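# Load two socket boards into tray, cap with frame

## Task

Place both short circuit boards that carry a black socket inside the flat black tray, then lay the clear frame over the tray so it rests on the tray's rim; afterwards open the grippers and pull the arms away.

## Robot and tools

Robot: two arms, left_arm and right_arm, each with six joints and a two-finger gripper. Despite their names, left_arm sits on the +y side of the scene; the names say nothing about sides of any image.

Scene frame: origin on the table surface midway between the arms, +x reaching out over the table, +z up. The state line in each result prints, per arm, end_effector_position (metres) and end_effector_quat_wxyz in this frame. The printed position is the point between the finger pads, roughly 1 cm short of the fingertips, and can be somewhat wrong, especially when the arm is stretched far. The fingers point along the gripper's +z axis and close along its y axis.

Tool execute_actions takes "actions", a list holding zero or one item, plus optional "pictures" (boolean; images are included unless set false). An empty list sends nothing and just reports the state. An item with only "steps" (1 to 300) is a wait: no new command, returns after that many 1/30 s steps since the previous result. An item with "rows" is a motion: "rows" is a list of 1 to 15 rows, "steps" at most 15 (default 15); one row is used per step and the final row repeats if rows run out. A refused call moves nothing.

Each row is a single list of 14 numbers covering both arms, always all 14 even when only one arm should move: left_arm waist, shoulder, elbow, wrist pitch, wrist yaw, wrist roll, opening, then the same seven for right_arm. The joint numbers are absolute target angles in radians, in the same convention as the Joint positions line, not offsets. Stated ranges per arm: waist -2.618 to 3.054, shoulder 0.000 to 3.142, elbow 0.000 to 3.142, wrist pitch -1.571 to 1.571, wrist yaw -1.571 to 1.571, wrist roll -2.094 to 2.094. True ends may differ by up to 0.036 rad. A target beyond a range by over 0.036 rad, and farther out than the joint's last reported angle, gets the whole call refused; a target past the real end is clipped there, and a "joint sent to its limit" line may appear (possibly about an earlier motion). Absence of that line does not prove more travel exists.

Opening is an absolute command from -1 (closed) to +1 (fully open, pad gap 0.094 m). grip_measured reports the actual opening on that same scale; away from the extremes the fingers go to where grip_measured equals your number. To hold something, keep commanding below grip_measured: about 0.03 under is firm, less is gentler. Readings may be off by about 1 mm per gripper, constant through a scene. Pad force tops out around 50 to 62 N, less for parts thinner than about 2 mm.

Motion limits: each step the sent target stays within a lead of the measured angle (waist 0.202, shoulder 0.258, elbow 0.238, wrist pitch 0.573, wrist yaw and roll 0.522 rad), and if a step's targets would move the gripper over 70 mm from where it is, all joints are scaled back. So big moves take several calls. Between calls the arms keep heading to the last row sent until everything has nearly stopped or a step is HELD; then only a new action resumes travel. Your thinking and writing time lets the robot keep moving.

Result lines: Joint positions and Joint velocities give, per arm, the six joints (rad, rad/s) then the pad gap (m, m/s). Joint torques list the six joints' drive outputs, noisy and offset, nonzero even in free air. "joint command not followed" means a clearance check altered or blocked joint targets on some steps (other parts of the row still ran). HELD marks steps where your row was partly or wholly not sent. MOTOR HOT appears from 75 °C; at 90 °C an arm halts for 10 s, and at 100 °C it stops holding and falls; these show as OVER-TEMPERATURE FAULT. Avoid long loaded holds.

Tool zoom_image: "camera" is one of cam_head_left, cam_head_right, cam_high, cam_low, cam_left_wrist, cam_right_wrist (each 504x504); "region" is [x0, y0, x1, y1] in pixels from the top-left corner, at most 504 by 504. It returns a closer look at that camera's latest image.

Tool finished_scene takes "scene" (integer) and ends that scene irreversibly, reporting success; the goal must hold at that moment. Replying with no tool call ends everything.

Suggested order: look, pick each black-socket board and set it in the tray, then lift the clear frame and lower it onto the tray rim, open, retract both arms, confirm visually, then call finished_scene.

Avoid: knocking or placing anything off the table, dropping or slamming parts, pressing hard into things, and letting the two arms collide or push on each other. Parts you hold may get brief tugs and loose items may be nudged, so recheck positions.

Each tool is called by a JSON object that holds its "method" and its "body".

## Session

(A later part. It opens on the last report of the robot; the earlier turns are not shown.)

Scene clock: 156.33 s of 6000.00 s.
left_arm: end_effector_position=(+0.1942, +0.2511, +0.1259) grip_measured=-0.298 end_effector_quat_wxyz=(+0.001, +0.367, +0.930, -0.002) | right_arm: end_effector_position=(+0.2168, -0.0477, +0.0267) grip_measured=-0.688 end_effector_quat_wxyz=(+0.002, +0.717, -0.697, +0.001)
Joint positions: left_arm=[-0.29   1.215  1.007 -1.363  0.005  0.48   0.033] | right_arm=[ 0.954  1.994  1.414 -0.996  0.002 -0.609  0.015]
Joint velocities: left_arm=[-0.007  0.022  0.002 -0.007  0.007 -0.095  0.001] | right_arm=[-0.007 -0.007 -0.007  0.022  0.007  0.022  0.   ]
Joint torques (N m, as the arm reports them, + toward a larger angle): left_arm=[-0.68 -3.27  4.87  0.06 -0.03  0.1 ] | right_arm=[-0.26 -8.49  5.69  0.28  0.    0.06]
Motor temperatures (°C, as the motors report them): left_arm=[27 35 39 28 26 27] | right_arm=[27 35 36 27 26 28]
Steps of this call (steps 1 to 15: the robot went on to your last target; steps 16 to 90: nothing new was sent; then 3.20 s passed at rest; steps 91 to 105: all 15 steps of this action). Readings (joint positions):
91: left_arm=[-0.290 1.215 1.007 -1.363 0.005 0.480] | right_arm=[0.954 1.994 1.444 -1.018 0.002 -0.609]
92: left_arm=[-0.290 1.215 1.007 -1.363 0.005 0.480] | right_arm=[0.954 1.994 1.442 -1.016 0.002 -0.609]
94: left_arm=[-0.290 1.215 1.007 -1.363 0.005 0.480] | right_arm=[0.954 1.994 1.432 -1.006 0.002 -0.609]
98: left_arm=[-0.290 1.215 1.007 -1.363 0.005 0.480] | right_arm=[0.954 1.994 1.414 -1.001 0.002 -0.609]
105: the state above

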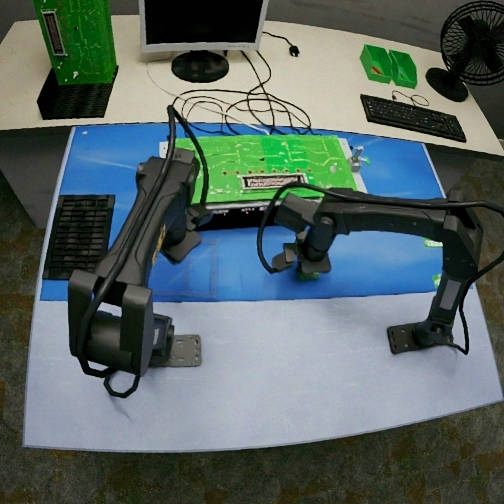

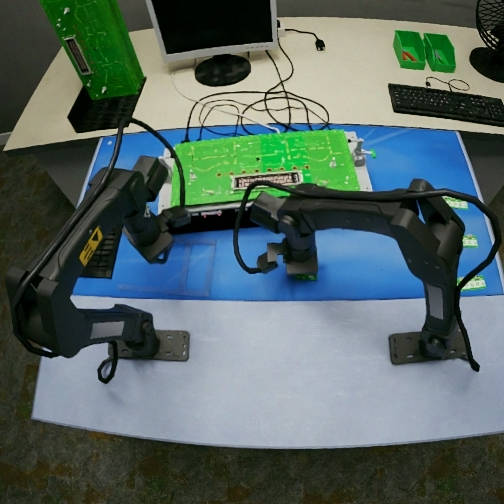

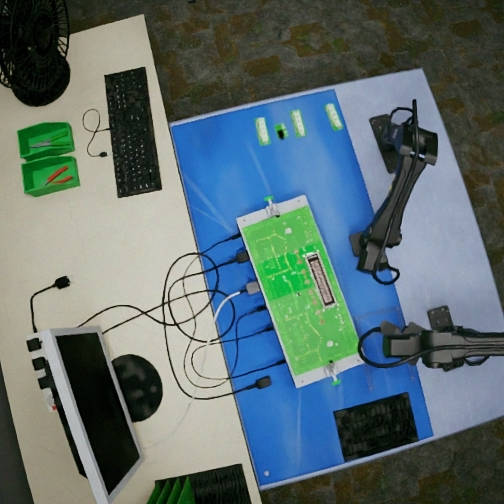

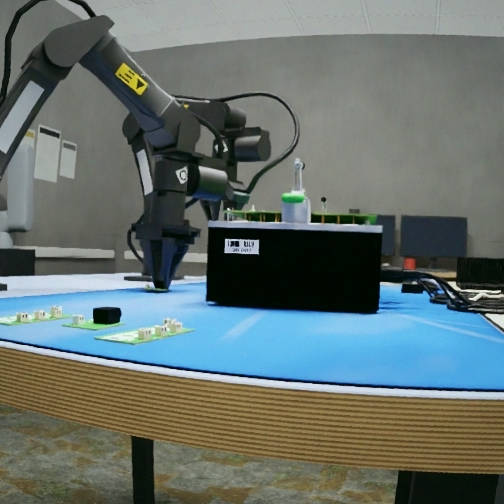

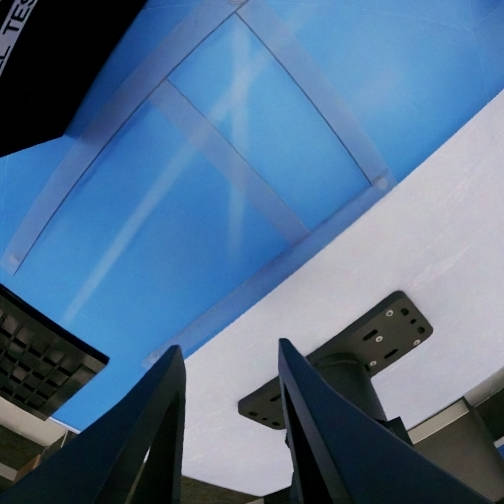

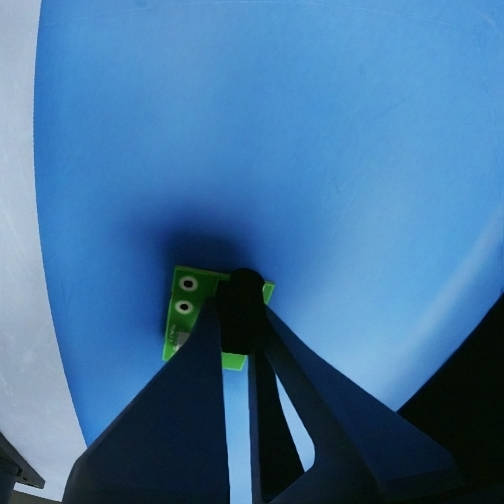

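{"method": "execute_actions", "body": {"actions": [{"rows":[[-0.3,1.2,1.0,-1.37,0,0.49,-0.3,0.95,1.995,1.402,-0.985,0,-0.6,-0.725],[-0.3,1.2,1.0,-1.37,0,0.49,-0.3,0.95,1.995,1.4,-0.985,0,-0.6,-0.725],[-0.3,1.2,1.0,-1.37,0,0.49,-0.3,0.95,1.995,1.4,-0.985,0,-0.6,-0.725],[-0.3,1.2,1.0,-1.37,0,0.49,-0.3,0.95,1.995,1.4,-0.985,0,-0.6,-0.725],[-0.3,1.2,1.0,-1.37,0,0.49,-0.3,0.95,1.995,1.4,-0.985,0,-0.6,-0.65],[-0.3,1.2,1.0,-1.37,0,0.49,-0.3,0.95,1.995,1.4,-0.985,0,-0.6,-0.55],[-0.3,1.2,1.0,-1.37,0,0.49,-0.3,0.95,1.995,1.4,-0.985,0,-0.6,-0.45]],"steps":12}], "pictures": false}}

{"method": "execute_actions", "body": {"actions": [{"rows":[[-0.32,1.2,1.0,-1.37,0,0.49,-0.3,0.95,1.98,1.44,-1.02,0,-0.6,-0.45],[-0.35,1.2,1.0,-1.37,0,0.49,-0.3,0.95,1.96,1.47,-1.06,0,-0.6,-0.45],[-0.39,1.2,1.0,-1.37,0,0.49,-0.3,0.95,1.94,1.49,-1.1,0,-0.6,-0.45],[-0.43,1.2,1.0,-1.37,0,0.49,-0.3,0.95,1.91,1.5,-1.13,0,-0.6,-0.45],[-0.47,1.2,1.0,-1.37,0,0.49,-0.3,0.95,1.87,1.49,-1.16,0,-0.63,-0.45],[-0.51,1.2,1.0,-1.37,0,0.49,-0.3,0.94,1.83,1.46,-1.18,0,-0.67,-0.45],[-0.55,1.2,1.0,-1.37,0,0.49,-0.3,0.92,1.78,1.42,-1.2,0,-0.71,-0.45],[-0.6,1.2,1.0,-1.37,0,0.49,-0.3,0.89,1.73,1.37,-1.2,0,-0.75,-0.45],[-0.65,1.2,1.0,-1.37,0,0.49,-0.3,0.85,1.68,1.32,-1.2,0,-0.79,-0.45],[-0.7,1.2,1.0,-1.37,0,0.49,-0.3,0.8,1.63,1.27,-1.2,0,-0.83,-0.45],[-0.75,1.2,1.0,-1.37,0,0.49,-0.3,0.75,1.58,1.22,-1.2,0,-0.87,-0.45],[-0.8,1.2,1.0,-1.37,0,0.49,-0.3,0.69,1.53,1.17,-1.2,0,-0.91,-0.45],[-0.85,1.2,1.0,-1.37,0,0.49,-0.3,0.63,1.48,1.12,-1.2,0,-0.95,-0.45],[-0.9,1.2,1.0,-1.37,0,0.49,-0.3,0.57,1.44,1.08,-1.2,0,-0.99,-0.45],[-0.95,1.2,1.0,-1.37,0,0.49,-0.3,0.51,1.41,1.05,-1.2,0,-1.03,-0.45]],"steps":15}], "pictures": false}}

{"method": "execute_actions", "body": {"actions": [{"rows":[[-0.99,1.22,1.02,-1.37,0,0.49,-0.3,0.45,1.4,1.04,-1.2,0,-1.07,-0.4],[-1.03,1.25,1.05,-1.37,0,0.49,-0.3,0.39,1.4,1.04,-1.2,0,-1.11,-0.35],[-1.06,1.29,1.09,-1.37,0,0.49,-0.3,0.33,1.4,1.04,-1.2,0,-1.15,-0.3],[-1.08,1.33,1.13,-1.36,0,0.49,-0.3,0.27,1.4,1.04,-1.2,0,-1.19,-0.3],[-1.1,1.37,1.17,-1.35,0,0.49,-0.3,0.21,1.4,1.04,-1.2,0,-1.23,-0.3],[-1.11,1.41,1.21,-1.34,0,0.49,-0.3,0.15,1.4,1.04,-1.2,0,-1.27,-0.3],[-1.11,1.45,1.25,-1.33,0,0.49,-0.3,0.09,1.41,1.05,-1.2,0,-1.31,-0.3],[-1.11,1.49,1.28,-1.32,0,0.49,-0.3,0.03,1.43,1.07,-1.2,0,-1.35,-0.3],[-1.11,1.53,1.31,-1.31,0,0.49,-0.3,-0.03,1.46,1.1,-1.2,0,-1.39,-0.3],[-1.11,1.57,1.34,-1.3,0,0.49,-0.3,-0.09,1.49,1.13,-1.2,0,-1.43,-0.3],[-1.11,1.61,1.37,-1.29,0,0.49,-0.3,-0.15,1.53,1.17,-1.2,0,-1.47,-0.3],[-1.11,1.65,1.4,-1.28,0,0.49,-0.3,-0.2,1.57,1.21,-1.19,0,-1.51,-0.3],[-1.11,1.69,1.43,-1.27,0,0.49,-0.3,-0.25,1.61,1.25,-1.18,0,-1.55,-0.3],[-1.11,1.73,1.46,-1.26,0,0.49,-0.3,-0.29,1.65,1.29,-1.17,0,-1.59,-0.3],[-1.11,1.77,1.49,-1.25,0,0.49,-0.3,-0.32,1.69,1.32,-1.16,0,-1.63,-0.3]],"steps":15}], "pictures": false}}

{"method": "execute_actions", "body": {"actions": [{"rows":[[-1.11,1.81,1.52,-1.24,0,0.49,-0.3,-0.35,1.73,1.35,-1.15,0,-1.67,-0.3],[-1.11,1.85,1.55,-1.23,0,0.49,-0.3,-0.37,1.77,1.38,-1.14,0,-1.71,-0.3],[-1.11,1.89,1.58,-1.22,0,0.49,-0.3,-0.38,1.81,1.41,-1.13,0,-1.74,-0.3],[-1.11,1.93,1.61,-1.21,0,0.49,-0.3,-0.38,1.84,1.43,-1.12,0,-1.76,-0.3],[-1.11,1.97,1.64,-1.2,0,0.49,-0.3,-0.38,1.87,1.45,-1.11,0,-1.77,-0.3],[-1.11,2.0,1.67,-1.19,0,0.49,-0.3,-0.38,1.89,1.465,-1.1,0,-1.77,-0.3],[-1.11,2.03,1.69,-1.18,0,0.49,-0.3,-0.38,1.905,1.475,-1.095,0,-1.77,-0.3],[-1.11,2.055,1.705,-1.175,0,0.49,-0.3,-0.38,1.915,1.478,-1.09,0,-1.77,-0.3],[-1.11,2.07,1.715,-1.17,0,0.49,-0.3,-0.38,1.915,1.478,-1.09,0,-1.77,-0.3],[-1.11,2.08,1.72,-1.17,0,0.49,-0.3,-0.38,1.915,1.478,-1.09,0,-1.77,-0.3]],"steps":15}], "pictures": false}}

{"method": "execute_actions", "body": {"actions": [{"steps":10}]}}

Scene clock: 216.10 s of 6000.00 s.
left_arm: end_effector_position=(+0.1942, +0.2511, +0.1259) grip_measured=-0.298 end_effector_quat_wxyz=(+0.001, +0.367, +0.930, -0.002) | right_arm: end_effector_position=(+0.2170, -0.0474, +0.0267) grip_measured=-0.452 end_effector_quat_wxyz=(+0.002, +0.717, -0.697, +0.001)
Joint positions: left_arm=[-0.29   1.215  1.007 -1.363  0.005  0.48   0.033] | right_arm=[ 0.954  1.994  1.414 -0.994  0.002 -0.609  0.026]
Joint velocities: left_arm=[-0.002  0.002  0.007  0.081 -0.022 -0.066 -0.   ] | right_arm=[-0.012  0.002  0.007 -0.125 -0.022  0.051  0.001]
Joint torques (N m, as the arm reports them, + toward a larger angle): left_arm=[-0.6  -3.06  4.91  0.09 -0.07  0.16] | right_arm=[-0.27 -8.55  5.01  0.29  0.    0.05]
Motor temperatures (°C, as the motors report them): left_arm=[27 34 38 27 26 27] | right_arm=[27 36 36 27 26 28]
Steps of this call (steps 1 to 15: the robot went on to your last target; steps 16 to 90: nothing new was sent; then 56.37 s passed at rest; steps 91 to 102: all 12 steps of this action). Readings (joint positions):
91: left_arm=[-0.290 1.215 1.007 -1.363 0.005 0.480] | right_arm=[0.954 1.994 1.414 -0.994 0.002 -0.609]
92: left_arm=[-0.290 1.215 1.007 -1.363 0.005 0.480] | right_arm=[0.954 1.994 1.414 -0.994 0.002 -0.609]
94: left_arm=[-0.290 1.215 1.007 -1.363 0.005 0.480] | right_arm=[0.954 1.994 1.414 -0.994 0.002 -0.609]
98: left_arm=[-0.290 1.215 1.007 -1.363 0.005 0.480] | right_arm=[0.954 1.994 1.414 -0.994 0.002 -0.609]
102: the state above

Scene clock: 216.60 s of 6000.00 s.
left_arm: end_effector_position=(+0.1420, +0.1662, +0.1259) grip_measured=-0.298 end_effector_quat_wxyz=(+0.001, +0.614, +0.789, +0.002) | right_arm: end_effector_position=(+0.2285, -0.1921, +0.1068) grip_measured=-0.452 end_effector_quat_wxyz=(+0.036, -0.687, +0.726, -0.004)
Joint positions: left_arm=[-0.859  1.215  1.007 -1.363 -0.003  0.481  0.033] | right_arm=[ 0.61   1.483  1.135 -1.15  -0.001 -0.87   0.026]
Joint velocities: left_arm=[-1.433 -0.007 -0.002  0.037  0.007 -0.066  0.   ] | right_arm=[-1.917 -1.111 -1.267 -0.212  0.095 -1.018 -0.001]
Joint torques (N m, as the arm reports them, + toward a larger angle): left_arm=[-0.27 -3.22  4.78  0.06  0.02  0.11] | right_arm=[ 1.03 -5.26  5.99  0.2  -0.05 -0.15]
Motor temperatures (°C, as the motors report them): left_arm=[27 34 38 27 26 27] | right_arm=[27 36 36 27 26 28]
Steps of this call (steps 1 to 15: all 15 steps of this action). Readings (joint positions):
1: left_arm=[-0.293 1.215 1.007 -1.363 0.004 0.480] | right_arm=[0.954 1.994 1.414 -0.995 0.002 -0.609]
2: left_arm=[-0.302 1.215 1.007 -1.363 0.003 0.480] | right_arm=[0.954 1.994 1.419 -1.005 0.002 -0.609]
4: left_arm=[-0.353 1.215 1.007 -1.363 -0.001 0.480] | right_arm=[0.954 1.990 1.441 -1.041 0.002 -0.609]
8: left_arm=[-0.515 1.215 1.007 -1.363 -0.003 0.480] | right_arm=[0.945 1.868 1.426 -1.097 0.001 -0.653]
15: the state above

Scene clock: 217.10 s of 6000.00 s.
left_arm: end_effector_position=(+0.1650, +0.0302, +0.1246) grip_measured=-0.298 end_effector_quat_wxyz=(+0.002, +0.705, +0.709, +0.000) | right_arm: end_effector_position=(+0.2950, -0.4128, +0.1031) grip_measured=-0.302 end_effector_quat_wxyz=(+0.005, -0.581, +0.814, -0.008)
Joint positions: left_arm=[-1.101  1.694  1.423 -1.296 -0.002  0.482  0.033] | right_arm=[-0.249  1.607  1.244 -1.19   0.004 -1.454  0.033]
Joint velocities: left_arm=[ 0.007  1.175  0.862  0.227 -0.066  0.022 -0.   ] | right_arm=[-1.17   1.165  1.121  0.33   0.037 -1.179 -0.001]
Joint torques (N m, as the arm reports them, + toward a larger angle): left_arm=[-0.66 -6.02  6.42  0.24 -0.01  0.16] | right_arm=[ 0.13 -4.94  7.03  0.12 -0.02 -0.14]
Motor temperatures (°C, as the motors report them): left_arm=[27 34 38 27 26 27] | right_arm=[27 36 36 27 26 28]
Steps of this call (steps 1 to 15: all 15 steps of this action). Readings (joint positions):
1: left_arm=[-0.907 1.215 1.007 -1.363 -0.003 0.481] | right_arm=[0.544 1.451 1.098 -1.162 0.002 -0.906]
2: left_arm=[-0.953 1.218 1.010 -1.365 -0.003 0.481] | right_arm=[0.483 1.431 1.071 -1.175 0.003 -0.944]
4: left_arm=[-1.027 1.256 1.047 -1.379 -0.002 0.482] | right_arm=[0.368 1.423 1.049 -1.192 0.005 -1.020]
8: left_arm=[-1.097 1.411 1.202 -1.365 -0.002 0.482] | right_arm=[0.136 1.423 1.044 -1.191 0.004 -1.176]
15: the state above

Scene clock: 217.60 s of 6000.00 s.
left_arm: end_effector_position=(+0.2084, -0.0515, +0.0586) grip_measured=-0.298 end_effector_quat_wxyz=(-0.004, +0.705, +0.709, +0.002) | right_arm: end_effector_position=(+0.3539, -0.4746, +0.0601) grip_measured=-0.302 end_effector_quat_wxyz=(-0.000, -0.644, +0.765, -0.004)
Joint positions: left_arm=[-1.101  2.091  1.689 -1.177 -0.002  0.482  0.033] | right_arm=[-0.383  1.922  1.451 -1.092  0.005 -1.747  0.033]
Joint velocities: left_arm=[-0.002 -0.017 -0.012 -0.007 -0.022 -0.066  0.   ] | right_arm=[ 0.012  0.007  0.017  0.037 -0.007 -0.066 -0.001]
Joint torques (N m, as the arm reports them, + toward a larger angle): left_arm=[-0.53 -9.72  7.71  0.18  0.    0.09] | right_arm=[ 0.24 -8.71  8.63  0.18 -0.04 -0.15]
Motor temperatures (°C, as the motors report them): left_arm=[27 34 38 27 26 27] | right_arm=[27 36 36 27 26 28]
Steps of this call (steps 1 to 15: all 15 steps of this action). Readings (joint positions):
1: left_arm=[-1.101 1.735 1.452 -1.287 -0.002 0.482] | right_arm=[-0.288 1.648 1.281 -1.179 0.004 -1.493]
2: left_arm=[-1.101 1.775 1.482 -1.277 -0.002 0.482] | right_arm=[-0.321 1.689 1.315 -1.168 0.004 -1.533]
4: left_arm=[-1.101 1.856 1.542 -1.258 -0.002 0.482] | right_arm=[-0.366 1.768 1.374 -1.148 0.005 -1.607]
8: left_arm=[-1.101 2.005 1.651 -1.213 -0.002 0.482] | right_arm=[-0.383 1.890 1.441 -1.107 0.005 -1.697]
15: the state above

Scene clock: 217.93 s of 6000.00 s.
left_arm: end_effector_position=(+0.2095, -0.0536, +0.0604) grip_measured=-0.298 end_effector_quat_wxyz=(+0.000, +0.705, +0.709, +0.001) | right_arm: end_effector_position=(+0.3545, -0.4748, +0.0606) grip_measured=-0.302 end_effector_quat_wxyz=(+0.000, -0.649, +0.761, -0.005)
Joint positions: left_arm=[-1.101  2.091  1.696 -1.176 -0.002  0.482  0.033] | right_arm=[-0.383  1.922  1.453 -1.091  0.005 -1.759  0.033]
Joint velocities: left_arm=[-0.002  0.002 -0.002 -0.037 -0.022 -0.022  0.   ] | right_arm=[ 0.007  0.012 -0.017 -0.037  0.037 -0.007 -0.002]
Joint torques (N m, as the arm reports them, + toward a larger angle): left_arm=[-0.76 -9.96  6.96  0.19  0.02  0.11] | right_arm=[ 0.23 -8.74  8.62  0.24 -0.04 -0.17]
Motor temperatures (°C, as the motors report them): left_arm=[27 35 39 27 26 27] | right_arm=[27 36 36 27 26 28]
Steps of this call (steps 1 to 10: the robot went on to your last target). Readings (joint positions):
1: left_arm=[-1.101 2.091 1.690 -1.177 -0.002 0.482] | right_arm=[-0.383 1.922 1.451 -1.092 0.005 -1.750]
2: left_arm=[-1.101 2.091 1.693 -1.176 -0.002 0.482] | right_arm=[-0.383 1.922 1.453 -1.092 0.005 -1.752]
4: left_arm=[-1.101 2.091 1.695 -1.176 -0.002 0.482] | right_arm=[-0.383 1.922 1.453 -1.091 0.005 -1.755]
8: left_arm=[-1.101 2.091 1.696 -1.176 -0.002 0.482] | right_arm=[-0.383 1.922 1.453 -1.091 0.005 -1.758]
10: the state above

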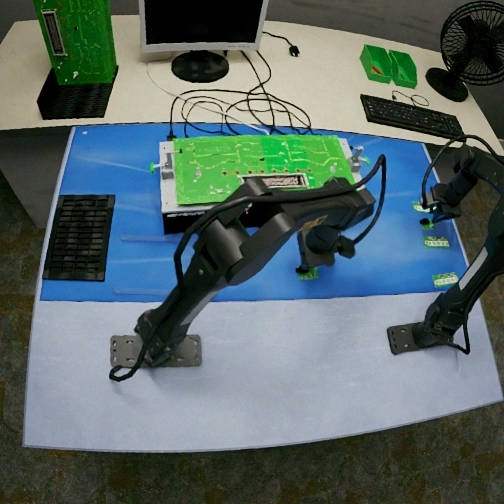

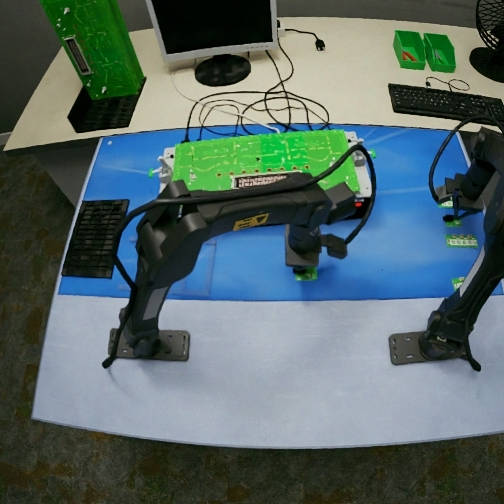

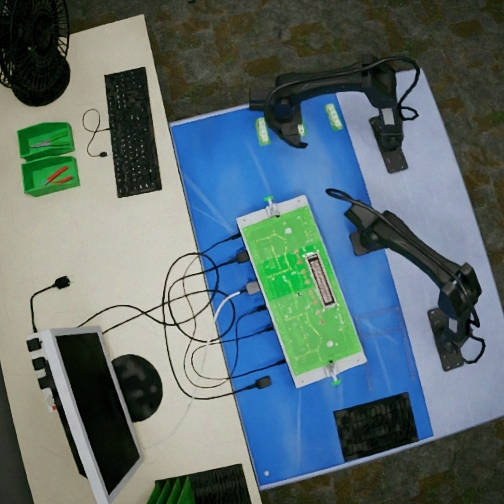

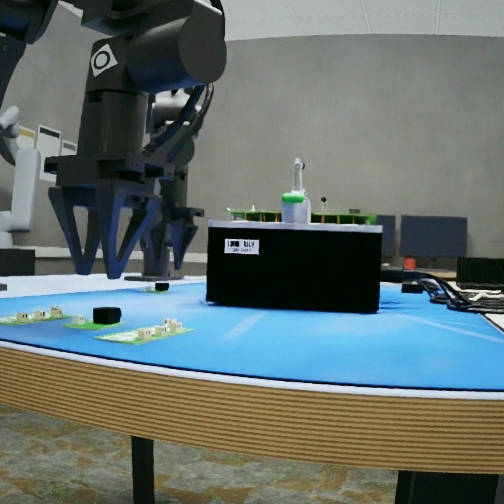

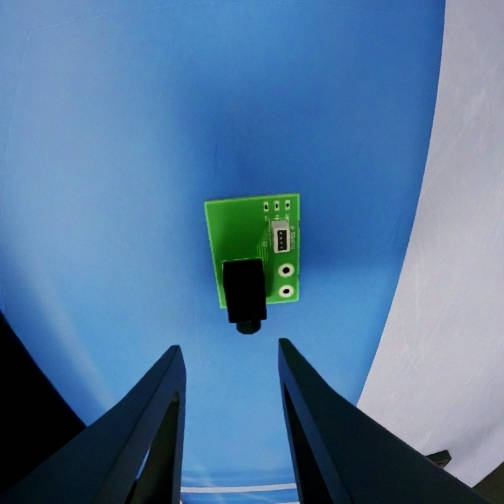

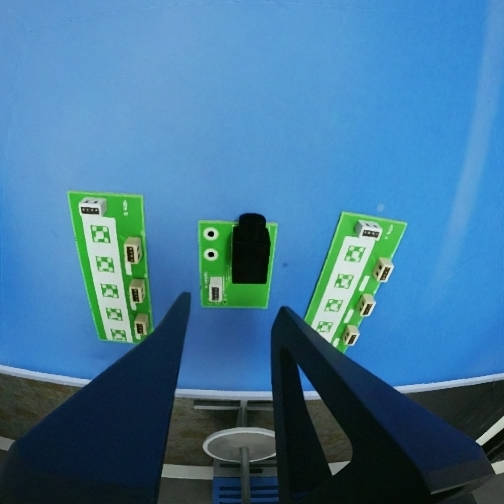

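{"method": "execute_actions", "body": {"actions": [{"rows":[[-1.12,2.09,1.69,-1.16,0,0.48,-0.35,-0.37,1.935,1.46,-1.075,0,-1.8,-0.35],[-1.128,2.1,1.675,-1.14,0,0.47,-0.4,-0.36,1.95,1.445,-1.06,0,-1.84,-0.4],[-1.128,2.108,1.66,-1.12,0,0.47,-0.4,-0.358,1.962,1.435,-1.045,0,-1.87,-0.4],[-1.128,2.115,1.642,-1.1,0,0.47,-0.4,-0.358,1.972,1.428,-1.03,0,-1.88,-0.4]],"steps":15}], "pictures": false}}

{"method": "execute_actions", "body": {"actions": [{"steps":8}]}}

Scene clock: 236.23 s of 6000.00 s.
left_arm: end_effector_position=(+0.2038, -0.0578, +0.0411) grip_measured=-0.398 end_effector_quat_wxyz=(-0.001, +0.710, +0.704, +0.001) | right_arm: end_effector_position=(+0.3601, -0.4710, +0.0394) grip_measured=-0.398 end_effector_quat_wxyz=(+0.003, +0.694, -0.720, -0.000)
Joint positions: left_arm=[-1.118  2.113  1.653 -1.113 -0.002  0.48   0.028] | right_arm=[-0.367  1.97   1.433 -1.037  0.005 -1.865  0.028]
Joint velocities: left_arm=[ 0.007  0.002 -0.002  0.037  0.037  0.037 -0.001] | right_arm=[ 0.002 -0.012  0.002  0.022  0.066 -0.037 -0.   ]
Joint torques (N m, as the arm reports them, + toward a larger angle): left_arm=[-0.78 -9.05  4.42  0.16  0.04 -0.11] | right_arm=[ 0.67 -8.34  5.91  0.24 -0.04 -0.13]
Motor temperatures (°C, as the motors report them): left_arm=[27 40 40 27 26 27] | right_arm=[27 37 37 27 26 28]
Steps of this call (steps 1 to 30: the robot went on to your last target; steps 31 to 90: nothing new was sent; then 14.80 s passed at rest; steps 91 to 105: all 15 steps of this action). Readings (joint positions):
91: left_arm=[-1.101 2.091 1.696 -1.175 -0.002 0.482] | right_arm=[-0.383 1.922 1.453 -1.090 0.005 -1.765]
92: left_arm=[-1.102 2.091 1.696 -1.173 -0.002 0.481] | right_arm=[-0.382 1.924 1.453 -1.087 0.005 -1.776]
94: left_arm=[-1.108 2.091 1.685 -1.152 -0.002 0.481] | right_arm=[-0.376 1.933 1.451 -1.072 0.005 -1.807]
98: left_arm=[-1.117 2.104 1.659 -1.126 -0.002 0.480] | right_arm=[-0.368 1.962 1.438 -1.046 0.005 -1.845]
105: the state above

Scene clock: 236.50 s of 6000.00 s.
left_arm: end_effector_position=(+0.2042, -0.0586, +0.0411) grip_measured=-0.398 end_effector_quat_wxyz=(+0.000, +0.710, +0.704, +0.001) | right_arm: end_effector_position=(+0.3608, -0.4712, +0.0394) grip_measured=-0.398 end_effector_quat_wxyz=(+0.003, +0.695, -0.719, +0.001)
Joint positions: left_arm=[-1.118  2.113  1.653 -1.11  -0.002  0.48   0.028] | right_arm=[-0.367  1.97   1.433 -1.034  0.005 -1.869  0.028]
Joint velocities: left_arm=[-0.012 -0.002  0.012  0.051 -0.051  0.007  0.001] | right_arm=[-0.007 -0.017  0.007 -0.007 -0.007 -0.037 -0.   ]
Joint torques (N m, as the arm reports them, + toward a larger angle): left_arm=[-0.75 -9.28  4.5   0.19  0.02 -0.07] | right_arm=[ 0.7  -8.41  5.86  0.25 -0.04 -0.15]
Motor temperatures (°C, as the motors report them): left_arm=[27 40 40 27 26 27] | right_arm=[27 37 37 27 26 28]
Steps of this call (steps 1 to 8: the robot went on to your last target). Readings (joint positions):
1: left_arm=[-1.118 2.113 1.653 -1.112 -0.002 0.480] | right_arm=[-0.367 1.970 1.433 -1.036 0.005 -1.866]
2: left_arm=[-1.118 2.113 1.653 -1.112 -0.002 0.480] | right_arm=[-0.367 1.970 1.433 -1.036 0.005 -1.867]
4: left_arm=[-1.118 2.113 1.653 -1.111 -0.002 0.480] | right_arm=[-0.367 1.970 1.433 -1.035 0.005 -1.868]
8: the state above

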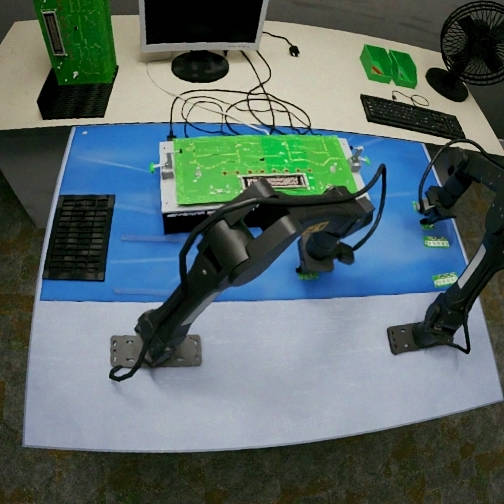

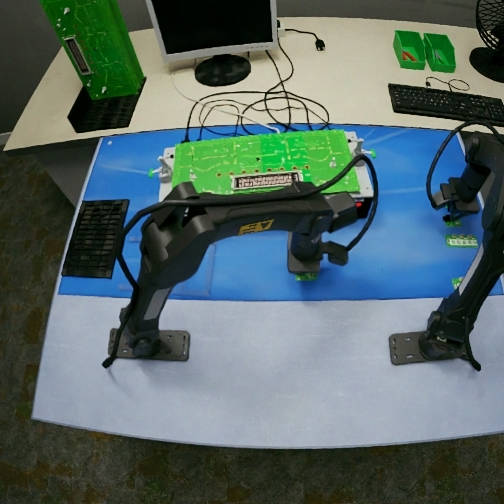

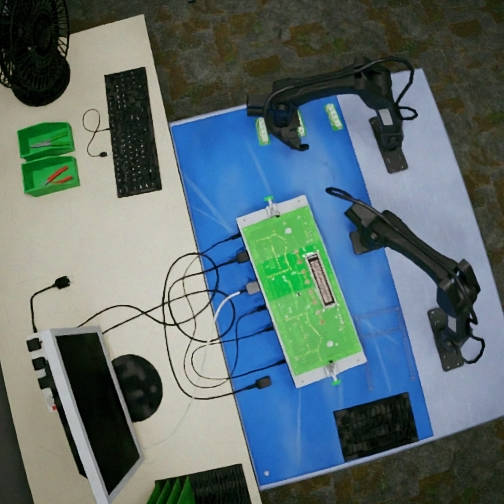

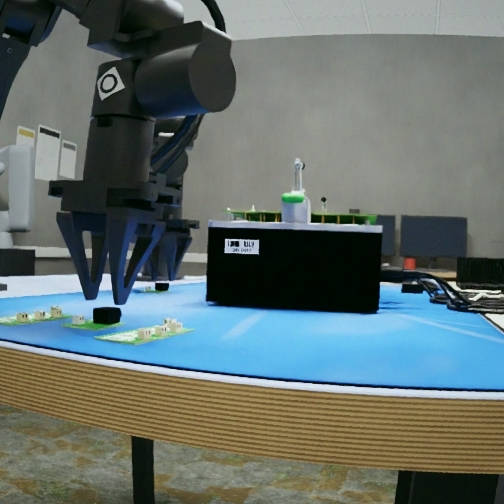

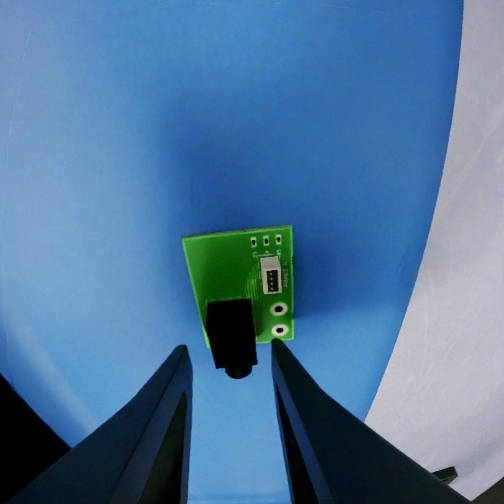

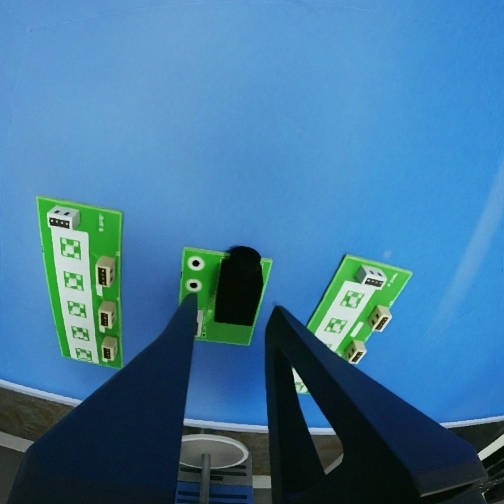

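{"method": "execute_actions", "body": {"actions": [{"rows":[[-1.13,2.12,1.633,-1.088,0,0.46,-0.4,-0.358,1.978,1.418,-1.015,0,-1.88,-0.4],[-1.13,2.125,1.624,-1.075,0,0.46,-0.4,-0.358,1.984,1.409,-1.0,0,-1.88,-0.4],[-1.13,2.129,1.615,-1.062,0,0.46,-0.4,-0.358,1.989,1.4,-0.985,0,-1.88,-0.4],[-1.13,2.133,1.606,-1.05,0,0.46,-0.4,-0.358,1.993,1.39,-0.972,0,-1.88,-0.4]],"steps":15}]}}

Scene clock: 245.47 s of 6000.00 s.
left_arm: end_effector_position=(+0.2042, -0.0586, +0.0268) grip_measured=-0.398 end_effector_quat_wxyz=(-0.000, +0.707, +0.707, +0.001) | right_arm: end_effector_position=(+0.3613, -0.4714, +0.0252) grip_measured=-0.398 end_effector_quat_wxyz=(+0.002, +0.696, -0.718, +0.002)
Joint positions: left_arm=[-1.118  2.129  1.618 -1.062 -0.002  0.47   0.028] | right_arm=[-0.367  1.987  1.397 -0.979  0.005 -1.87   0.028]
Joint velocities: left_arm=[-0.017  0.017  0.002  0.095  0.022 -0.007 -0.   ] | right_arm=[ 0.002  0.007 -0.002 -0.007 -0.051  0.081 -0.001]
Joint torques (N m, as the arm reports them, + toward a larger angle): left_arm=[-0.73 -9.1   4.4   0.22  0.03 -0.06] | right_arm=[ 0.69 -8.14  5.59  0.26 -0.04 -0.15]
Motor temperatures (°C, as the motors report them): left_arm=[27 41 39 27 26 27] | right_arm=[27 37 37 27 26 28]
Steps of this call (steps 1 to 15: the robot went on to your last target; steps 16 to 90: nothing new was sent; then 5.47 s passed at rest; steps 91 to 105: all 15 steps of this action). Readings (joint positions):
91: left_arm=[-1.118 2.113 1.653 -1.108 -0.002 0.479] | right_arm=[-0.367 1.970 1.433 -1.032 0.005 -1.870]
92: left_arm=[-1.118 2.113 1.650 -1.103 -0.002 0.477] | right_arm=[-0.367 1.970 1.430 -1.027 0.005 -1.870]
94: left_arm=[-1.118 2.113 1.640 -1.088 -0.002 0.474] | right_arm=[-0.367 1.970 1.418 -1.008 0.005 -1.870]
98: left_arm=[-1.118 2.123 1.622 -1.072 -0.002 0.472] | right_arm=[-0.367 1.981 1.400 -0.991 0.005 -1.870]
105: the state above

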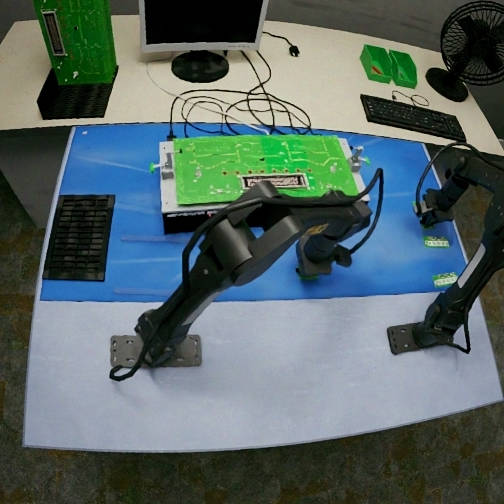

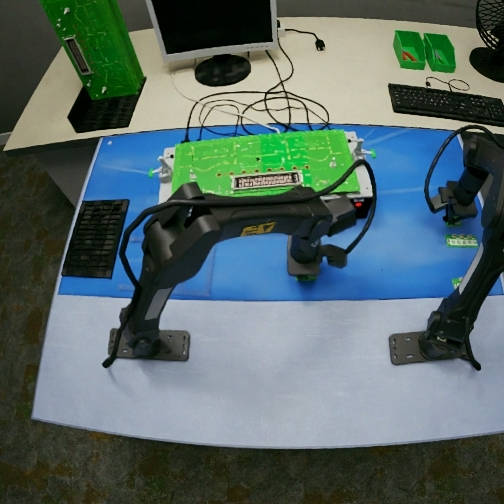

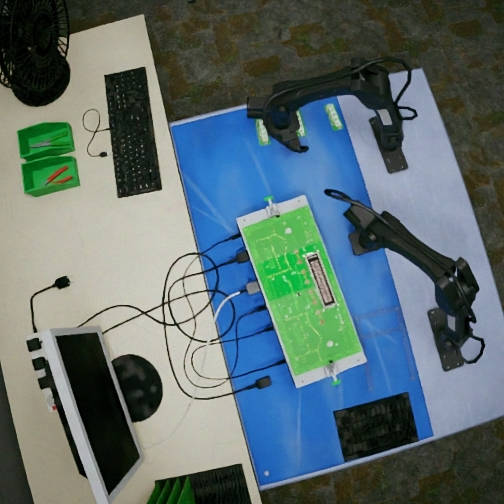

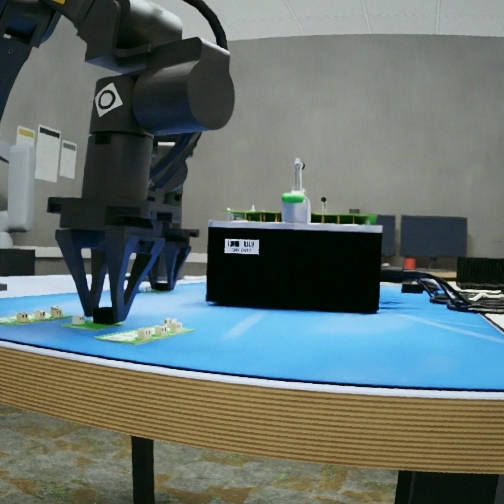

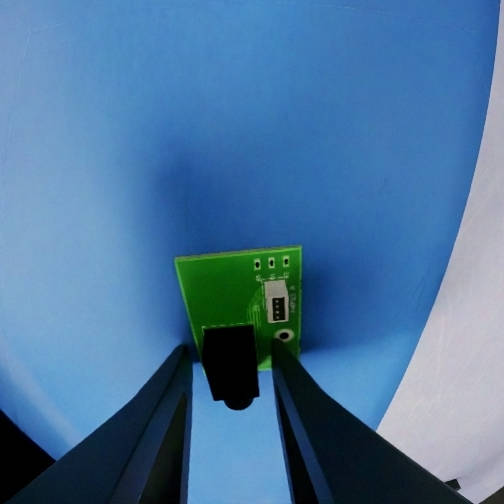

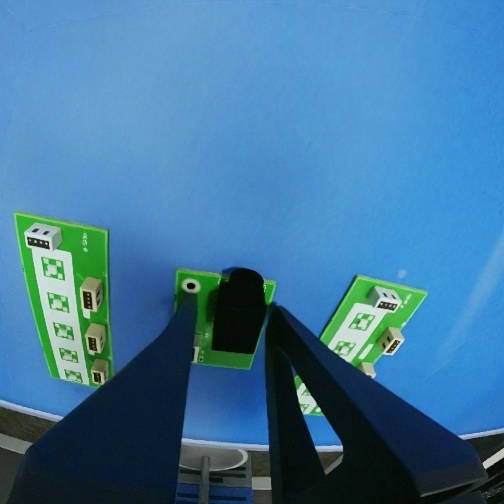

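{"method": "execute_actions", "body": {"actions": [{"rows":[[-1.13,2.133,1.598,-1.05,0,0.46,-0.45,-0.358,1.993,1.38,-0.968,0,-1.88,-0.45],[-1.13,2.133,1.598,-1.05,0,0.46,-0.5,-0.358,1.993,1.38,-0.968,0,-1.88,-0.5],[-1.13,2.133,1.598,-1.05,0,0.46,-0.55,-0.358,1.993,1.38,-0.968,0,-1.88,-0.55],[-1.13,2.133,1.598,-1.05,0,0.46,-0.6,-0.358,1.993,1.38,-0.968,0,-1.88,-0.6],[-1.13,2.133,1.598,-1.05,0,0.46,-0.64,-0.358,1.993,1.38,-0.968,0,-1.88,-0.64],[-1.13,2.133,1.598,-1.05,0,0.46,-0.67,-0.358,1.993,1.38,-0.968,0,-1.88,-0.67],[-1.13,2.133,1.598,-1.05,0,0.46,-0.7,-0.358,1.993,1.38,-0.968,0,-1.88,-0.7],[-1.13,2.133,1.598,-1.05,0,0.46,-0.725,-0.358,1.993,1.38,-0.968,0,-1.88,-0.725]],"steps":14}], "pictures": false}}

Scene clock: 256.33 s of 6000.00 s.
left_arm: end_effector_position=(+0.2045, -0.0593, +0.0268) grip_measured=-0.682 end_effector_quat_wxyz=(+0.001, +0.707, +0.707, +0.001) | right_arm: end_effector_position=(+0.3631, -0.4720, +0.0252) grip_measured=-0.690 end_effector_quat_wxyz=(+0.000, +0.696, -0.718, +0.005)
Joint positions: left_arm=[-1.118  2.129  1.618 -1.059 -0.002  0.47   0.015] | right_arm=[-0.367  1.987  1.397 -0.971  0.005 -1.871  0.015]
Joint velocities: left_arm=[ 0.007 -0.012  0.012  0.022 -0.007  0.037 -0.   ] | right_arm=[-0.002 -0.002 -0.012  0.037  0.066 -0.022 -0.   ]
Joint torques (N m, as the arm reports them, + toward a larger angle): left_arm=[-0.82 -9.2   3.78  0.2   0.02 -0.06] | right_arm=[ 0.7  -8.17  4.73  0.26 -0.03 -0.15]
Motor temperatures (°C, as the motors report them): left_arm=[27 41 39 27 26 27] | right_arm=[27 37 36 27 26 28]
Steps of this call (steps 1 to 15: the robot went on to your last target; steps 16 to 90: nothing new was sent; then 7.40 s passed at rest; steps 91 to 104: all 14 steps of this action). Readings (joint positions):
91: left_arm=[-1.118 2.129 1.618 -1.059 -0.002 0.470] | right_arm=[-0.367 1.987 1.397 -0.975 0.005 -1.870]
92: left_arm=[-1.118 2.129 1.618 -1.059 -0.002 0.470] | right_arm=[-0.367 1.987 1.397 -0.975 0.005 -1.871]
94: left_arm=[-1.118 2.129 1.618 -1.059 -0.002 0.470] | right_arm=[-0.367 1.987 1.397 -0.973 0.005 -1.871]
98: left_arm=[-1.118 2.129 1.618 -1.059 -0.002 0.470] | right_arm=[-0.367 1.987 1.397 -0.972 0.005 -1.871]
104: the state above

{"method": "execute_actions", "body": {"actions": [{"rows":[[-1.13,2.11,1.64,-1.08,0,0.46,-0.725,-0.358,1.97,1.42,-1.0,0,-1.88,-0.725],[-1.13,2.09,1.66,-1.12,0,0.46,-0.725,-0.358,1.95,1.44,-1.04,0,-1.88,-0.725],[-1.13,2.06,1.68,-1.16,0,0.46,-0.725,-0.358,1.92,1.45,-1.08,0,-1.88,-0.725],[-1.13,2.03,1.68,-1.2,0,0.46,-0.725,-0.358,1.89,1.45,-1.11,0,-1.86,-0.725],[-1.13,1.99,1.67,-1.23,0,0.46,-0.725,-0.358,1.85,1.44,-1.14,0,-1.83,-0.725],[-1.13,1.94,1.64,-1.25,0,0.46,-0.725,-0.35,1.81,1.42,-1.16,0,-1.8,-0.725],[-1.13,1.89,1.6,-1.27,0,0.46,-0.725,-0.34,1.77,1.39,-1.18,0,-1.77,-0.725],[-1.13,1.84,1.56,-1.29,0,0.46,-0.725,-0.32,1.73,1.36,-1.2,0,-1.74,-0.725],[-1.13,1.79,1.52,-1.3,0,0.46,-0.725,-0.3,1.69,1.33,-1.2,0,-1.71,-0.725],[-1.12,1.74,1.48,-1.31,0,0.46,-0.725,-0.28,1.65,1.29,-1.2,0,-1.68,-0.725],[-1.1,1.69,1.44,-1.32,0,0.46,-0.725,-0.25,1.61,1.25,-1.2,0,-1.65,-0.725],[-1.08,1.64,1.4,-1.33,0,0.46,-0.725,-0.22,1.57,1.21,-1.2,0,-1.62,-0.725],[-1.05,1.59,1.36,-1.34,0,0.46,-0.725,-0.19,1.53,1.17,-1.2,0,-1.59,-0.725],[-1.02,1.54,1.32,-1.35,0,0.46,-0.725,-0.16,1.49,1.13,-1.2,0,-1.56,-0.725],[-0.98,1.49,1.28,-1.36,0,0.46,-0.725,-0.13,1.45,1.09,-1.2,0,-1.53,-0.725]],"steps":15}], "pictures": false}}

{"method": "execute_actions", "body": {"actions": [{"rows":[[-0.93,1.44,1.24,-1.37,0,0.46,-0.725,-0.09,1.41,1.05,-1.2,0,-1.5,-0.725],[-0.88,1.39,1.2,-1.37,0,0.46,-0.725,-0.05,1.38,1.02,-1.2,0,-1.47,-0.725],[-0.82,1.35,1.16,-1.37,0,0.47,-0.725,-0.01,1.35,0.99,-1.2,0,-1.44,-0.725],[-0.76,1.31,1.12,-1.37,0,0.47,-0.725,0.03,1.33,0.97,-1.2,0,-1.41,-0.725],[-0.7,1.28,1.09,-1.37,0,0.48,-0.725,0.07,1.32,0.96,-1.2,0,-1.38,-0.725],[-0.64,1.26,1.07,-1.37,0,0.48,-0.725,0.11,1.32,0.96,-1.2,0,-1.35,-0.725],[-0.58,1.25,1.06,-1.37,0,0.49,-0.725,0.15,1.32,0.96,-1.2,0,-1.32,-0.725],[-0.52,1.25,1.06,-1.37,0,0.49,-0.725,0.19,1.32,0.96,-1.2,0,-1.29,-0.725],[-0.46,1.25,1.06,-1.37,0,0.5,-0.725,0.23,1.32,0.96,-1.2,0,-1.26,-0.725],[-0.4,1.25,1.06,-1.37,0,0.5,-0.725,0.27,1.32,0.96,-1.2,0,-1.23,-0.725],[-0.34,1.25,1.06,-1.37,0,0.51,-0.725,0.31,1.32,0.96,-1.2,0,-1.2,-0.725],[-0.28,1.25,1.06,-1.37,0,0.51,-0.725,0.35,1.32,0.96,-1.2,0,-1.17,-0.725],[-0.22,1.25,1.06,-1.37,0,0.52,-0.725,0.39,1.32,0.96,-1.2,0,-1.14,-0.725],[-0.16,1.25,1.06,-1.37,0,0.52,-0.725,0.43,1.32,0.96,-1.2,0,-1.11,-0.725],[-0.1,1.25,1.06,-1.37,0,0.53,-0.725,0.47,1.33,0.98,-1.2,0,-1.08,-0.725]],"steps":15}], "pictures": false}}

{"method": "execute_actions", "body": {"actions": [{"rows":[[-0.04,1.25,1.06,-1.37,0,0.53,-0.725,0.51,1.35,1.0,-1.2,0,-1.05,-0.725],[0.02,1.25,1.06,-1.37,0,0.54,-0.725,0.55,1.37,1.02,-1.2,0,-1.02,-0.725],[0.08,1.25,1.07,-1.37,0,0.54,-0.725,0.59,1.39,1.04,-1.2,0,-0.99,-0.725],[0.14,1.26,1.08,-1.37,0,0.55,-0.725,0.63,1.42,1.07,-1.2,0,-0.96,-0.725],[0.2,1.28,1.1,-1.37,0,0.55,-0.725,0.67,1.45,1.1,-1.2,0,-0.93,-0.725],[0.26,1.31,1.13,-1.37,0,0.56,-0.725,0.71,1.48,1.13,-1.2,0,-0.9,-0.725],[0.32,1.34,1.16,-1.37,0,0.56,-0.725,0.75,1.51,1.16,-1.2,0,-0.87,-0.725],[0.37,1.38,1.2,-1.37,0,0.57,-0.725,0.79,1.54,1.19,-1.2,0,-0.84,-0.725],[0.42,1.42,1.24,-1.37,0,0.57,-0.725,0.83,1.57,1.22,-1.2,0,-0.81,-0.725],[0.46,1.46,1.28,-1.36,0,0.58,-0.725,0.86,1.6,1.25,-1.2,0,-0.78,-0.725],[0.5,1.5,1.31,-1.35,0,0.58,-0.725,0.89,1.63,1.28,-1.2,0,-0.75,-0.725],[0.53,1.54,1.34,-1.34,0,0.59,-0.725,0.91,1.66,1.31,-1.2,0,-0.72,-0.725],[0.555,1.58,1.37,-1.33,0,0.6,-0.725,0.93,1.69,1.34,-1.19,0,-0.69,-0.725],[0.575,1.62,1.4,-1.32,0,0.61,-0.725,0.945,1.72,1.37,-1.18,0,-0.66,-0.725],[0.59,1.66,1.43,-1.31,0,0.61,-0.725,0.955,1.75,1.4,-1.17,0,-0.63,-0.725]],"steps":15}], "pictures": false}}

{"method": "execute_actions", "body": {"actions": [{"rows":[[0.59,1.7,1.46,-1.3,0,0.61,-0.725,0.96,1.78,1.42,-1.16,0,-0.61,-0.725],[0.59,1.74,1.49,-1.29,0,0.61,-0.725,0.96,1.81,1.44,-1.15,0,-0.6,-0.725],[0.59,1.78,1.52,-1.28,0,0.61,-0.725,0.96,1.84,1.46,-1.14,0,-0.6,-0.725],[0.59,1.82,1.55,-1.27,0,0.61,-0.725,0.96,1.87,1.47,-1.13,0,-0.6,-0.725],[0.59,1.86,1.58,-1.26,0,0.61,-0.725,0.96,1.9,1.48,-1.12,0,-0.6,-0.725],[0.59,1.9,1.61,-1.25,0,0.61,-0.725,0.96,1.92,1.485,-1.1,0,-0.6,-0.725],[0.59,1.94,1.64,-1.24,0,0.61,-0.725,0.96,1.94,1.485,-1.085,0,-0.6,-0.725],[0.59,1.97,1.67,-1.23,0,0.61,-0.725,0.96,1.955,1.485,-1.07,0,-0.6,-0.725],[0.59,2.0,1.69,-1.225,0,0.61,-0.725,0.96,1.965,1.485,-1.06,0,-0.6,-0.725],[0.59,2.02,1.71,-1.22,0,0.61,-0.725,0.96,1.972,1.485,-1.05,0,-0.6,-0.725],[0.59,2.04,1.725,-1.215,0,0.61,-0.725,0.96,1.975,1.485,-1.045,0,-0.6,-0.725],[0.59,2.05,1.733,-1.21,0,0.61,-0.725,0.96,1.975,1.485,-1.045,0,-0.6,-0.725]],"steps":15}], "pictures": false}}

{"method": "execute_actions", "body": {"actions": [{"steps":10}]}}

Scene clock: 316.10 s of 6000.00 s.
left_arm: end_effector_position=(+0.1691, +0.0441, +0.1504) grip_measured=-0.682 end_effector_quat_wxyz=(+0.052, +0.686, +0.725, -0.016) | right_arm: end_effector_position=(+0.2910, -0.3944, +0.1079) grip_measured=-0.690 end_effector_quat_wxyz=(+0.021, -0.682, +0.730, -0.032)
Joint positions: left_arm=[-1.064  1.559  1.377 -1.281  0.002  0.469  0.015] | right_arm=[-0.186  1.523  1.177 -1.149  0.006 -1.654  0.015]
Joint velocities: left_arm=[ 0.877 -1.38  -1.209 -0.374  0.081  0.051  0.001] | right_arm=[ 0.935 -1.018 -1.233 -0.212 -0.066  0.696  0.002]
Joint torques (N m, as the arm reports them, + toward a larger angle): left_arm=[ 2.02 -4.07  3.85  0.15 -0.08 -0.04] | right_arm=[ 0.01 -5.89  5.72  0.08 -0.04  0.04]
Motor temperatures (°C, as the motors report them): left_arm=[27 43 37 27 26 27] | right_arm=[27 37 35 27 26 28]
Steps of this call (steps 1 to 15: the robot went on to your last target; steps 16 to 90: nothing new was sent; then 56.27 s passed at rest; steps 91 to 105: all 15 steps of this action). Readings (joint positions):
91: left_arm=[-1.118 2.129 1.618 -1.060 -0.002 0.470] | right_arm=[-0.367 1.987 1.397 -0.972 0.005 -1.871]
92: left_arm=[-1.118 2.127 1.621 -1.067 -0.002 0.470] | right_arm=[-0.367 1.987 1.400 -0.980 0.005 -1.871]
94: left_arm=[-1.118 2.114 1.632 -1.100 -0.002 0.470] | right_arm=[-0.367 1.977 1.409 -1.010 0.005 -1.870]
98: left_arm=[-1.118 1.974 1.610 -1.173 -0.002 0.469] | right_arm=[-0.360 1.855 1.395 -1.083 0.005 -1.824]
105: the state above

Scene clock: 316.60 s of 6000.00 s.
left_arm: end_effector_position=(+0.2130, +0.2640, +0.1340) grip_measured=-0.682 end_effector_quat_wxyz=(+0.006, +0.337, +0.941, +0.002) | right_arm: end_effector_position=(+0.2064, -0.2656, +0.0918) grip_measured=-0.690 end_effector_quat_wxyz=(+0.006, +0.733, -0.680, +0.000)
Joint positions: left_arm=[-0.207  1.265  1.073 -1.365 -0.002  0.499  0.015] | right_arm=[ 0.396  1.348  0.965 -1.199  0.005 -1.214  0.015]
Joint velocities: left_arm=[ 1.702 -0.012  0.022  0.007 -0.022  0.125 -0.   ] | right_arm=[ 1.126  0.022  0.007 -0.022 -0.051  0.96  -0.002]
Joint torques (N m, as the arm reports them, + toward a larger angle): left_arm=[ 0.2  -3.69  4.54  0.08  0.07  0.08] | right_arm=[ 0.36 -4.9   7.81  0.19 -0.01  0.05]
Motor temperatures (°C, as the motors report them): left_arm=[27 43 37 27 26 27] | right_arm=[27 37 35 27 26 28]
Steps of this call (steps 1 to 15: all 15 steps of this action). Readings (joint positions):
1: left_arm=[-1.027 1.512 1.335 -1.295 0.003 0.469] | right_arm=[-0.152 1.488 1.134 -1.154 0.005 -1.626]
2: left_arm=[-0.980 1.467 1.292 -1.307 0.003 0.469] | right_arm=[-0.117 1.455 1.091 -1.161 0.005 -1.598]
4: left_arm=[-0.865 1.386 1.206 -1.324 0.002 0.469] | right_arm=[-0.041 1.398 1.019 -1.175 0.005 -1.540]
8: left_arm=[-0.620 1.276 1.086 -1.356 -0.003 0.473] | right_arm=[0.118 1.348 0.965 -1.200 0.004 -1.424]
15: the state above

Scene clock: 317.10 s of 6000.00 s.
left_arm: end_effector_position=(+0.2541, +0.4503, +0.1401) grip_measured=-0.681 end_effector_quat_wxyz=(+0.004, +0.004, +1.000, +0.004) | right_arm: end_effector_position=(+0.1918, -0.1022, +0.1013) grip_measured=-0.690 end_effector_quat_wxyz=(-0.008, +0.760, -0.650, +0.002)
Joint positions: left_arm=[ 0.55   1.583  1.366 -1.343 -0.003  0.576  0.015] | right_arm=[ 0.927  1.691  1.328 -1.193  0.006 -0.765  0.015]
Joint velocities: left_arm=[ 0.628  1.14   0.852  0.212 -0.022  0.11   0.   ] | right_arm=[ 0.476  0.862  0.862  0.081  0.022  0.901 -0.001]
Joint torques (N m, as the arm reports them, + toward a larger angle): left_arm=[-0.06 -4.73  6.2   0.18  0.03  0.12] | right_arm=[-0.09 -5.97  8.25  0.37 -0.05  0.04]
Motor temperatures (°C, as the motors report them): left_arm=[27 42 38 27 26 27] | right_arm=[27 37 35 27 26 28]
Steps of this call (steps 1 to 15: all 15 steps of this action). Readings (joint positions):
1: left_arm=[-0.147 1.265 1.073 -1.365 -0.002 0.503] | right_arm=[0.436 1.348 0.966 -1.199 0.005 -1.184]
2: left_arm=[-0.087 1.265 1.073 -1.365 -0.002 0.508] | right_arm=[0.476 1.349 0.971 -1.200 0.005 -1.155]
4: left_arm=[0.033 1.265 1.073 -1.365 -0.002 0.518] | right_arm=[0.556 1.368 1.001 -1.205 0.005 -1.095]
8: left_arm=[0.270 1.312 1.119 -1.378 -0.002 0.538] | right_arm=[0.712 1.473 1.120 -1.205 0.006 -0.975]
15: the state above

Scene clock: 317.60 s of 6000.00 s.
left_arm: end_effector_position=(+0.3429, +0.5247, +0.0735) grip_measured=-0.681 end_effector_quat_wxyz=(-0.003, -0.004, +1.000, +0.000) | right_arm: end_effector_position=(+0.2162, -0.0485, +0.0414) grip_measured=-0.690 end_effector_quat_wxyz=(+0.008, +0.720, -0.694, +0.005)
Joint positions: left_arm=[ 0.588  2.059  1.701 -1.216 -0.003  0.599  0.015] | right_arm=[ 0.956  1.985  1.462 -1.066  0.006 -0.615  0.015]
Joint velocities: left_arm=[-0.002  0.095 -0.012  0.037  0.022 -0.022 -0.001] | right_arm=[ 0.002 -0.002  0.017  0.139 -0.007  0.022  0.   ]
Joint torques (N m, as the arm reports them, + toward a larger angle): left_arm=[ 0.09 -9.84  7.47  0.12  0.05  0.21] | right_arm=[ 0.3  -9.25  8.26  0.25 -0.04  0.05]
Motor temperatures (°C, as the motors report them): left_arm=[27 42 38 27 26 27] | right_arm=[27 37 36 27 26 28]
Steps of this call (steps 1 to 15: all 15 steps of this action). Readings (joint positions):
1: left_arm=[0.569 1.623 1.396 -1.336 -0.003 0.580] | right_arm=[0.941 1.721 1.356 -1.188 0.006 -0.737]
2: left_arm=[0.581 1.664 1.424 -1.328 -0.003 0.584] | right_arm=[0.950 1.750 1.381 -1.181 0.006 -0.712]
4: left_arm=[0.588 1.746 1.482 -1.312 -0.003 0.590] | right_arm=[0.956 1.806 1.425 -1.164 0.006 -0.675]
8: left_arm=[0.588 1.906 1.601 -1.276 -0.003 0.596] | right_arm=[0.956 1.912 1.462 -1.116 0.006 -0.636]
15: the state above

Scene clock: 317.93 s of 6000.00 s.
left_arm: end_effector_position=(+0.3450, +0.5261, +0.0752) grip_measured=-0.681 end_effector_quat_wxyz=(+0.001, -0.003, +1.000, +0.003) | right_arm: end_effector_position=(+0.2177, -0.0462, +0.0414) grip_measured=-0.690 end_effector_quat_wxyz=(+0.003, +0.718, -0.696, +0.004)
Joint positions: left_arm=[ 0.588  2.06   1.709 -1.215 -0.003  0.6    0.015] | right_arm=[ 0.956  1.985  1.462 -1.055  0.006 -0.61   0.015]
Joint velocities: left_arm=[ 0.002 -0.017 -0.002 -0.022 -0.037 -0.022 -0.001] | right_arm=[-0.007  0.007 -0.002 -0.066  0.007  0.081 -0.001]
Joint torques (N m, as the arm reports them, + toward a larger angle): left_arm=[ 0.18 -9.65  7.05  0.19  0.03  0.09] | right_arm=[ 0.25 -9.25  8.29  0.29 -0.04  0.06]
Motor temperatures (°C, as the motors report them): left_arm=[27 42 38 27 26 27] | right_arm=[27 37 36 27 26 28]
Steps of this call (steps 1 to 10: the robot went on to your last target). Readings (joint positions):
1: left_arm=[0.588 2.060 1.701 -1.216 -0.003 0.599] | right_arm=[0.956 1.985 1.462 -1.063 0.006 -0.614]
2: left_arm=[0.588 2.060 1.701 -1.216 -0.003 0.599] | right_arm=[0.956 1.985 1.462 -1.060 0.006 -0.613]
4: left_arm=[0.588 2.060 1.706 -1.215 -0.003 0.599] | right_arm=[0.956 1.985 1.462 -1.058 0.006 -0.612]
8: left_arm=[0.588 2.060 1.709 -1.215 -0.003 0.600] | right_arm=[0.956 1.985 1.462 -1.055 0.006 -0.611]
10: the state above

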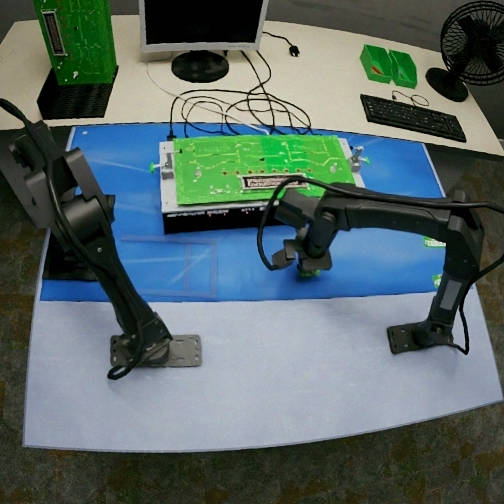

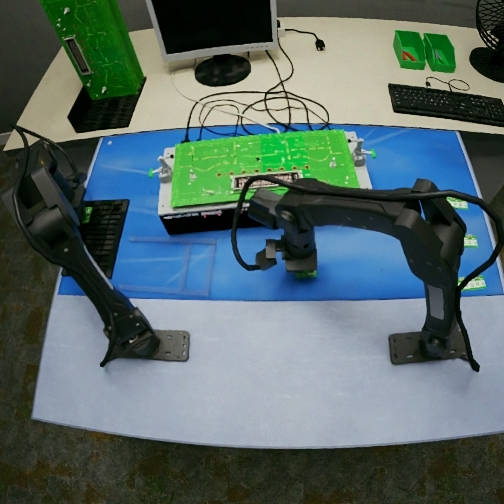

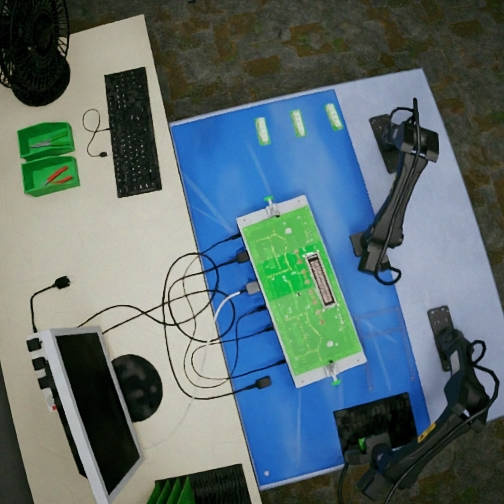

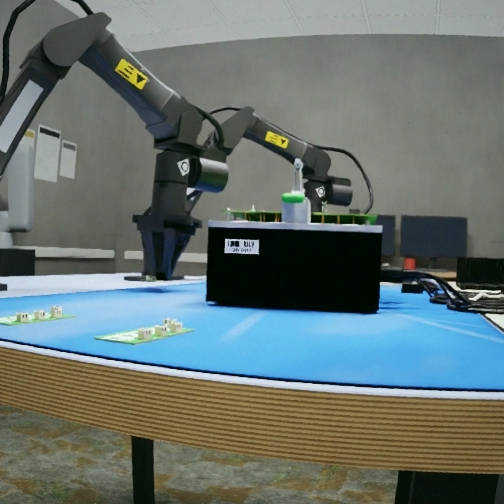

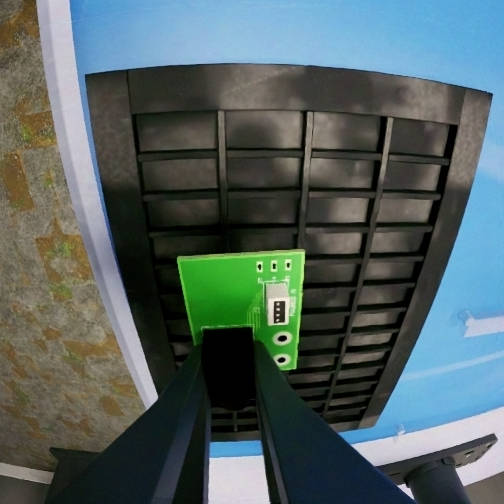

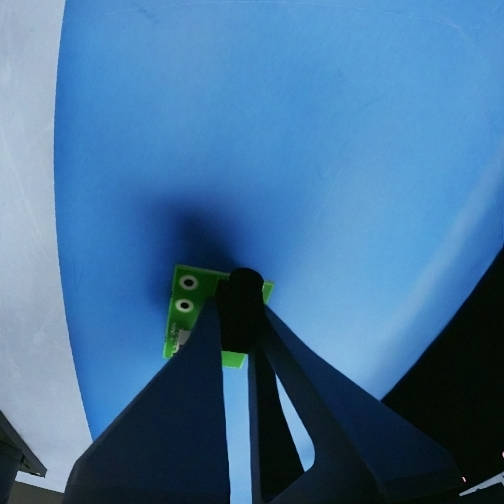

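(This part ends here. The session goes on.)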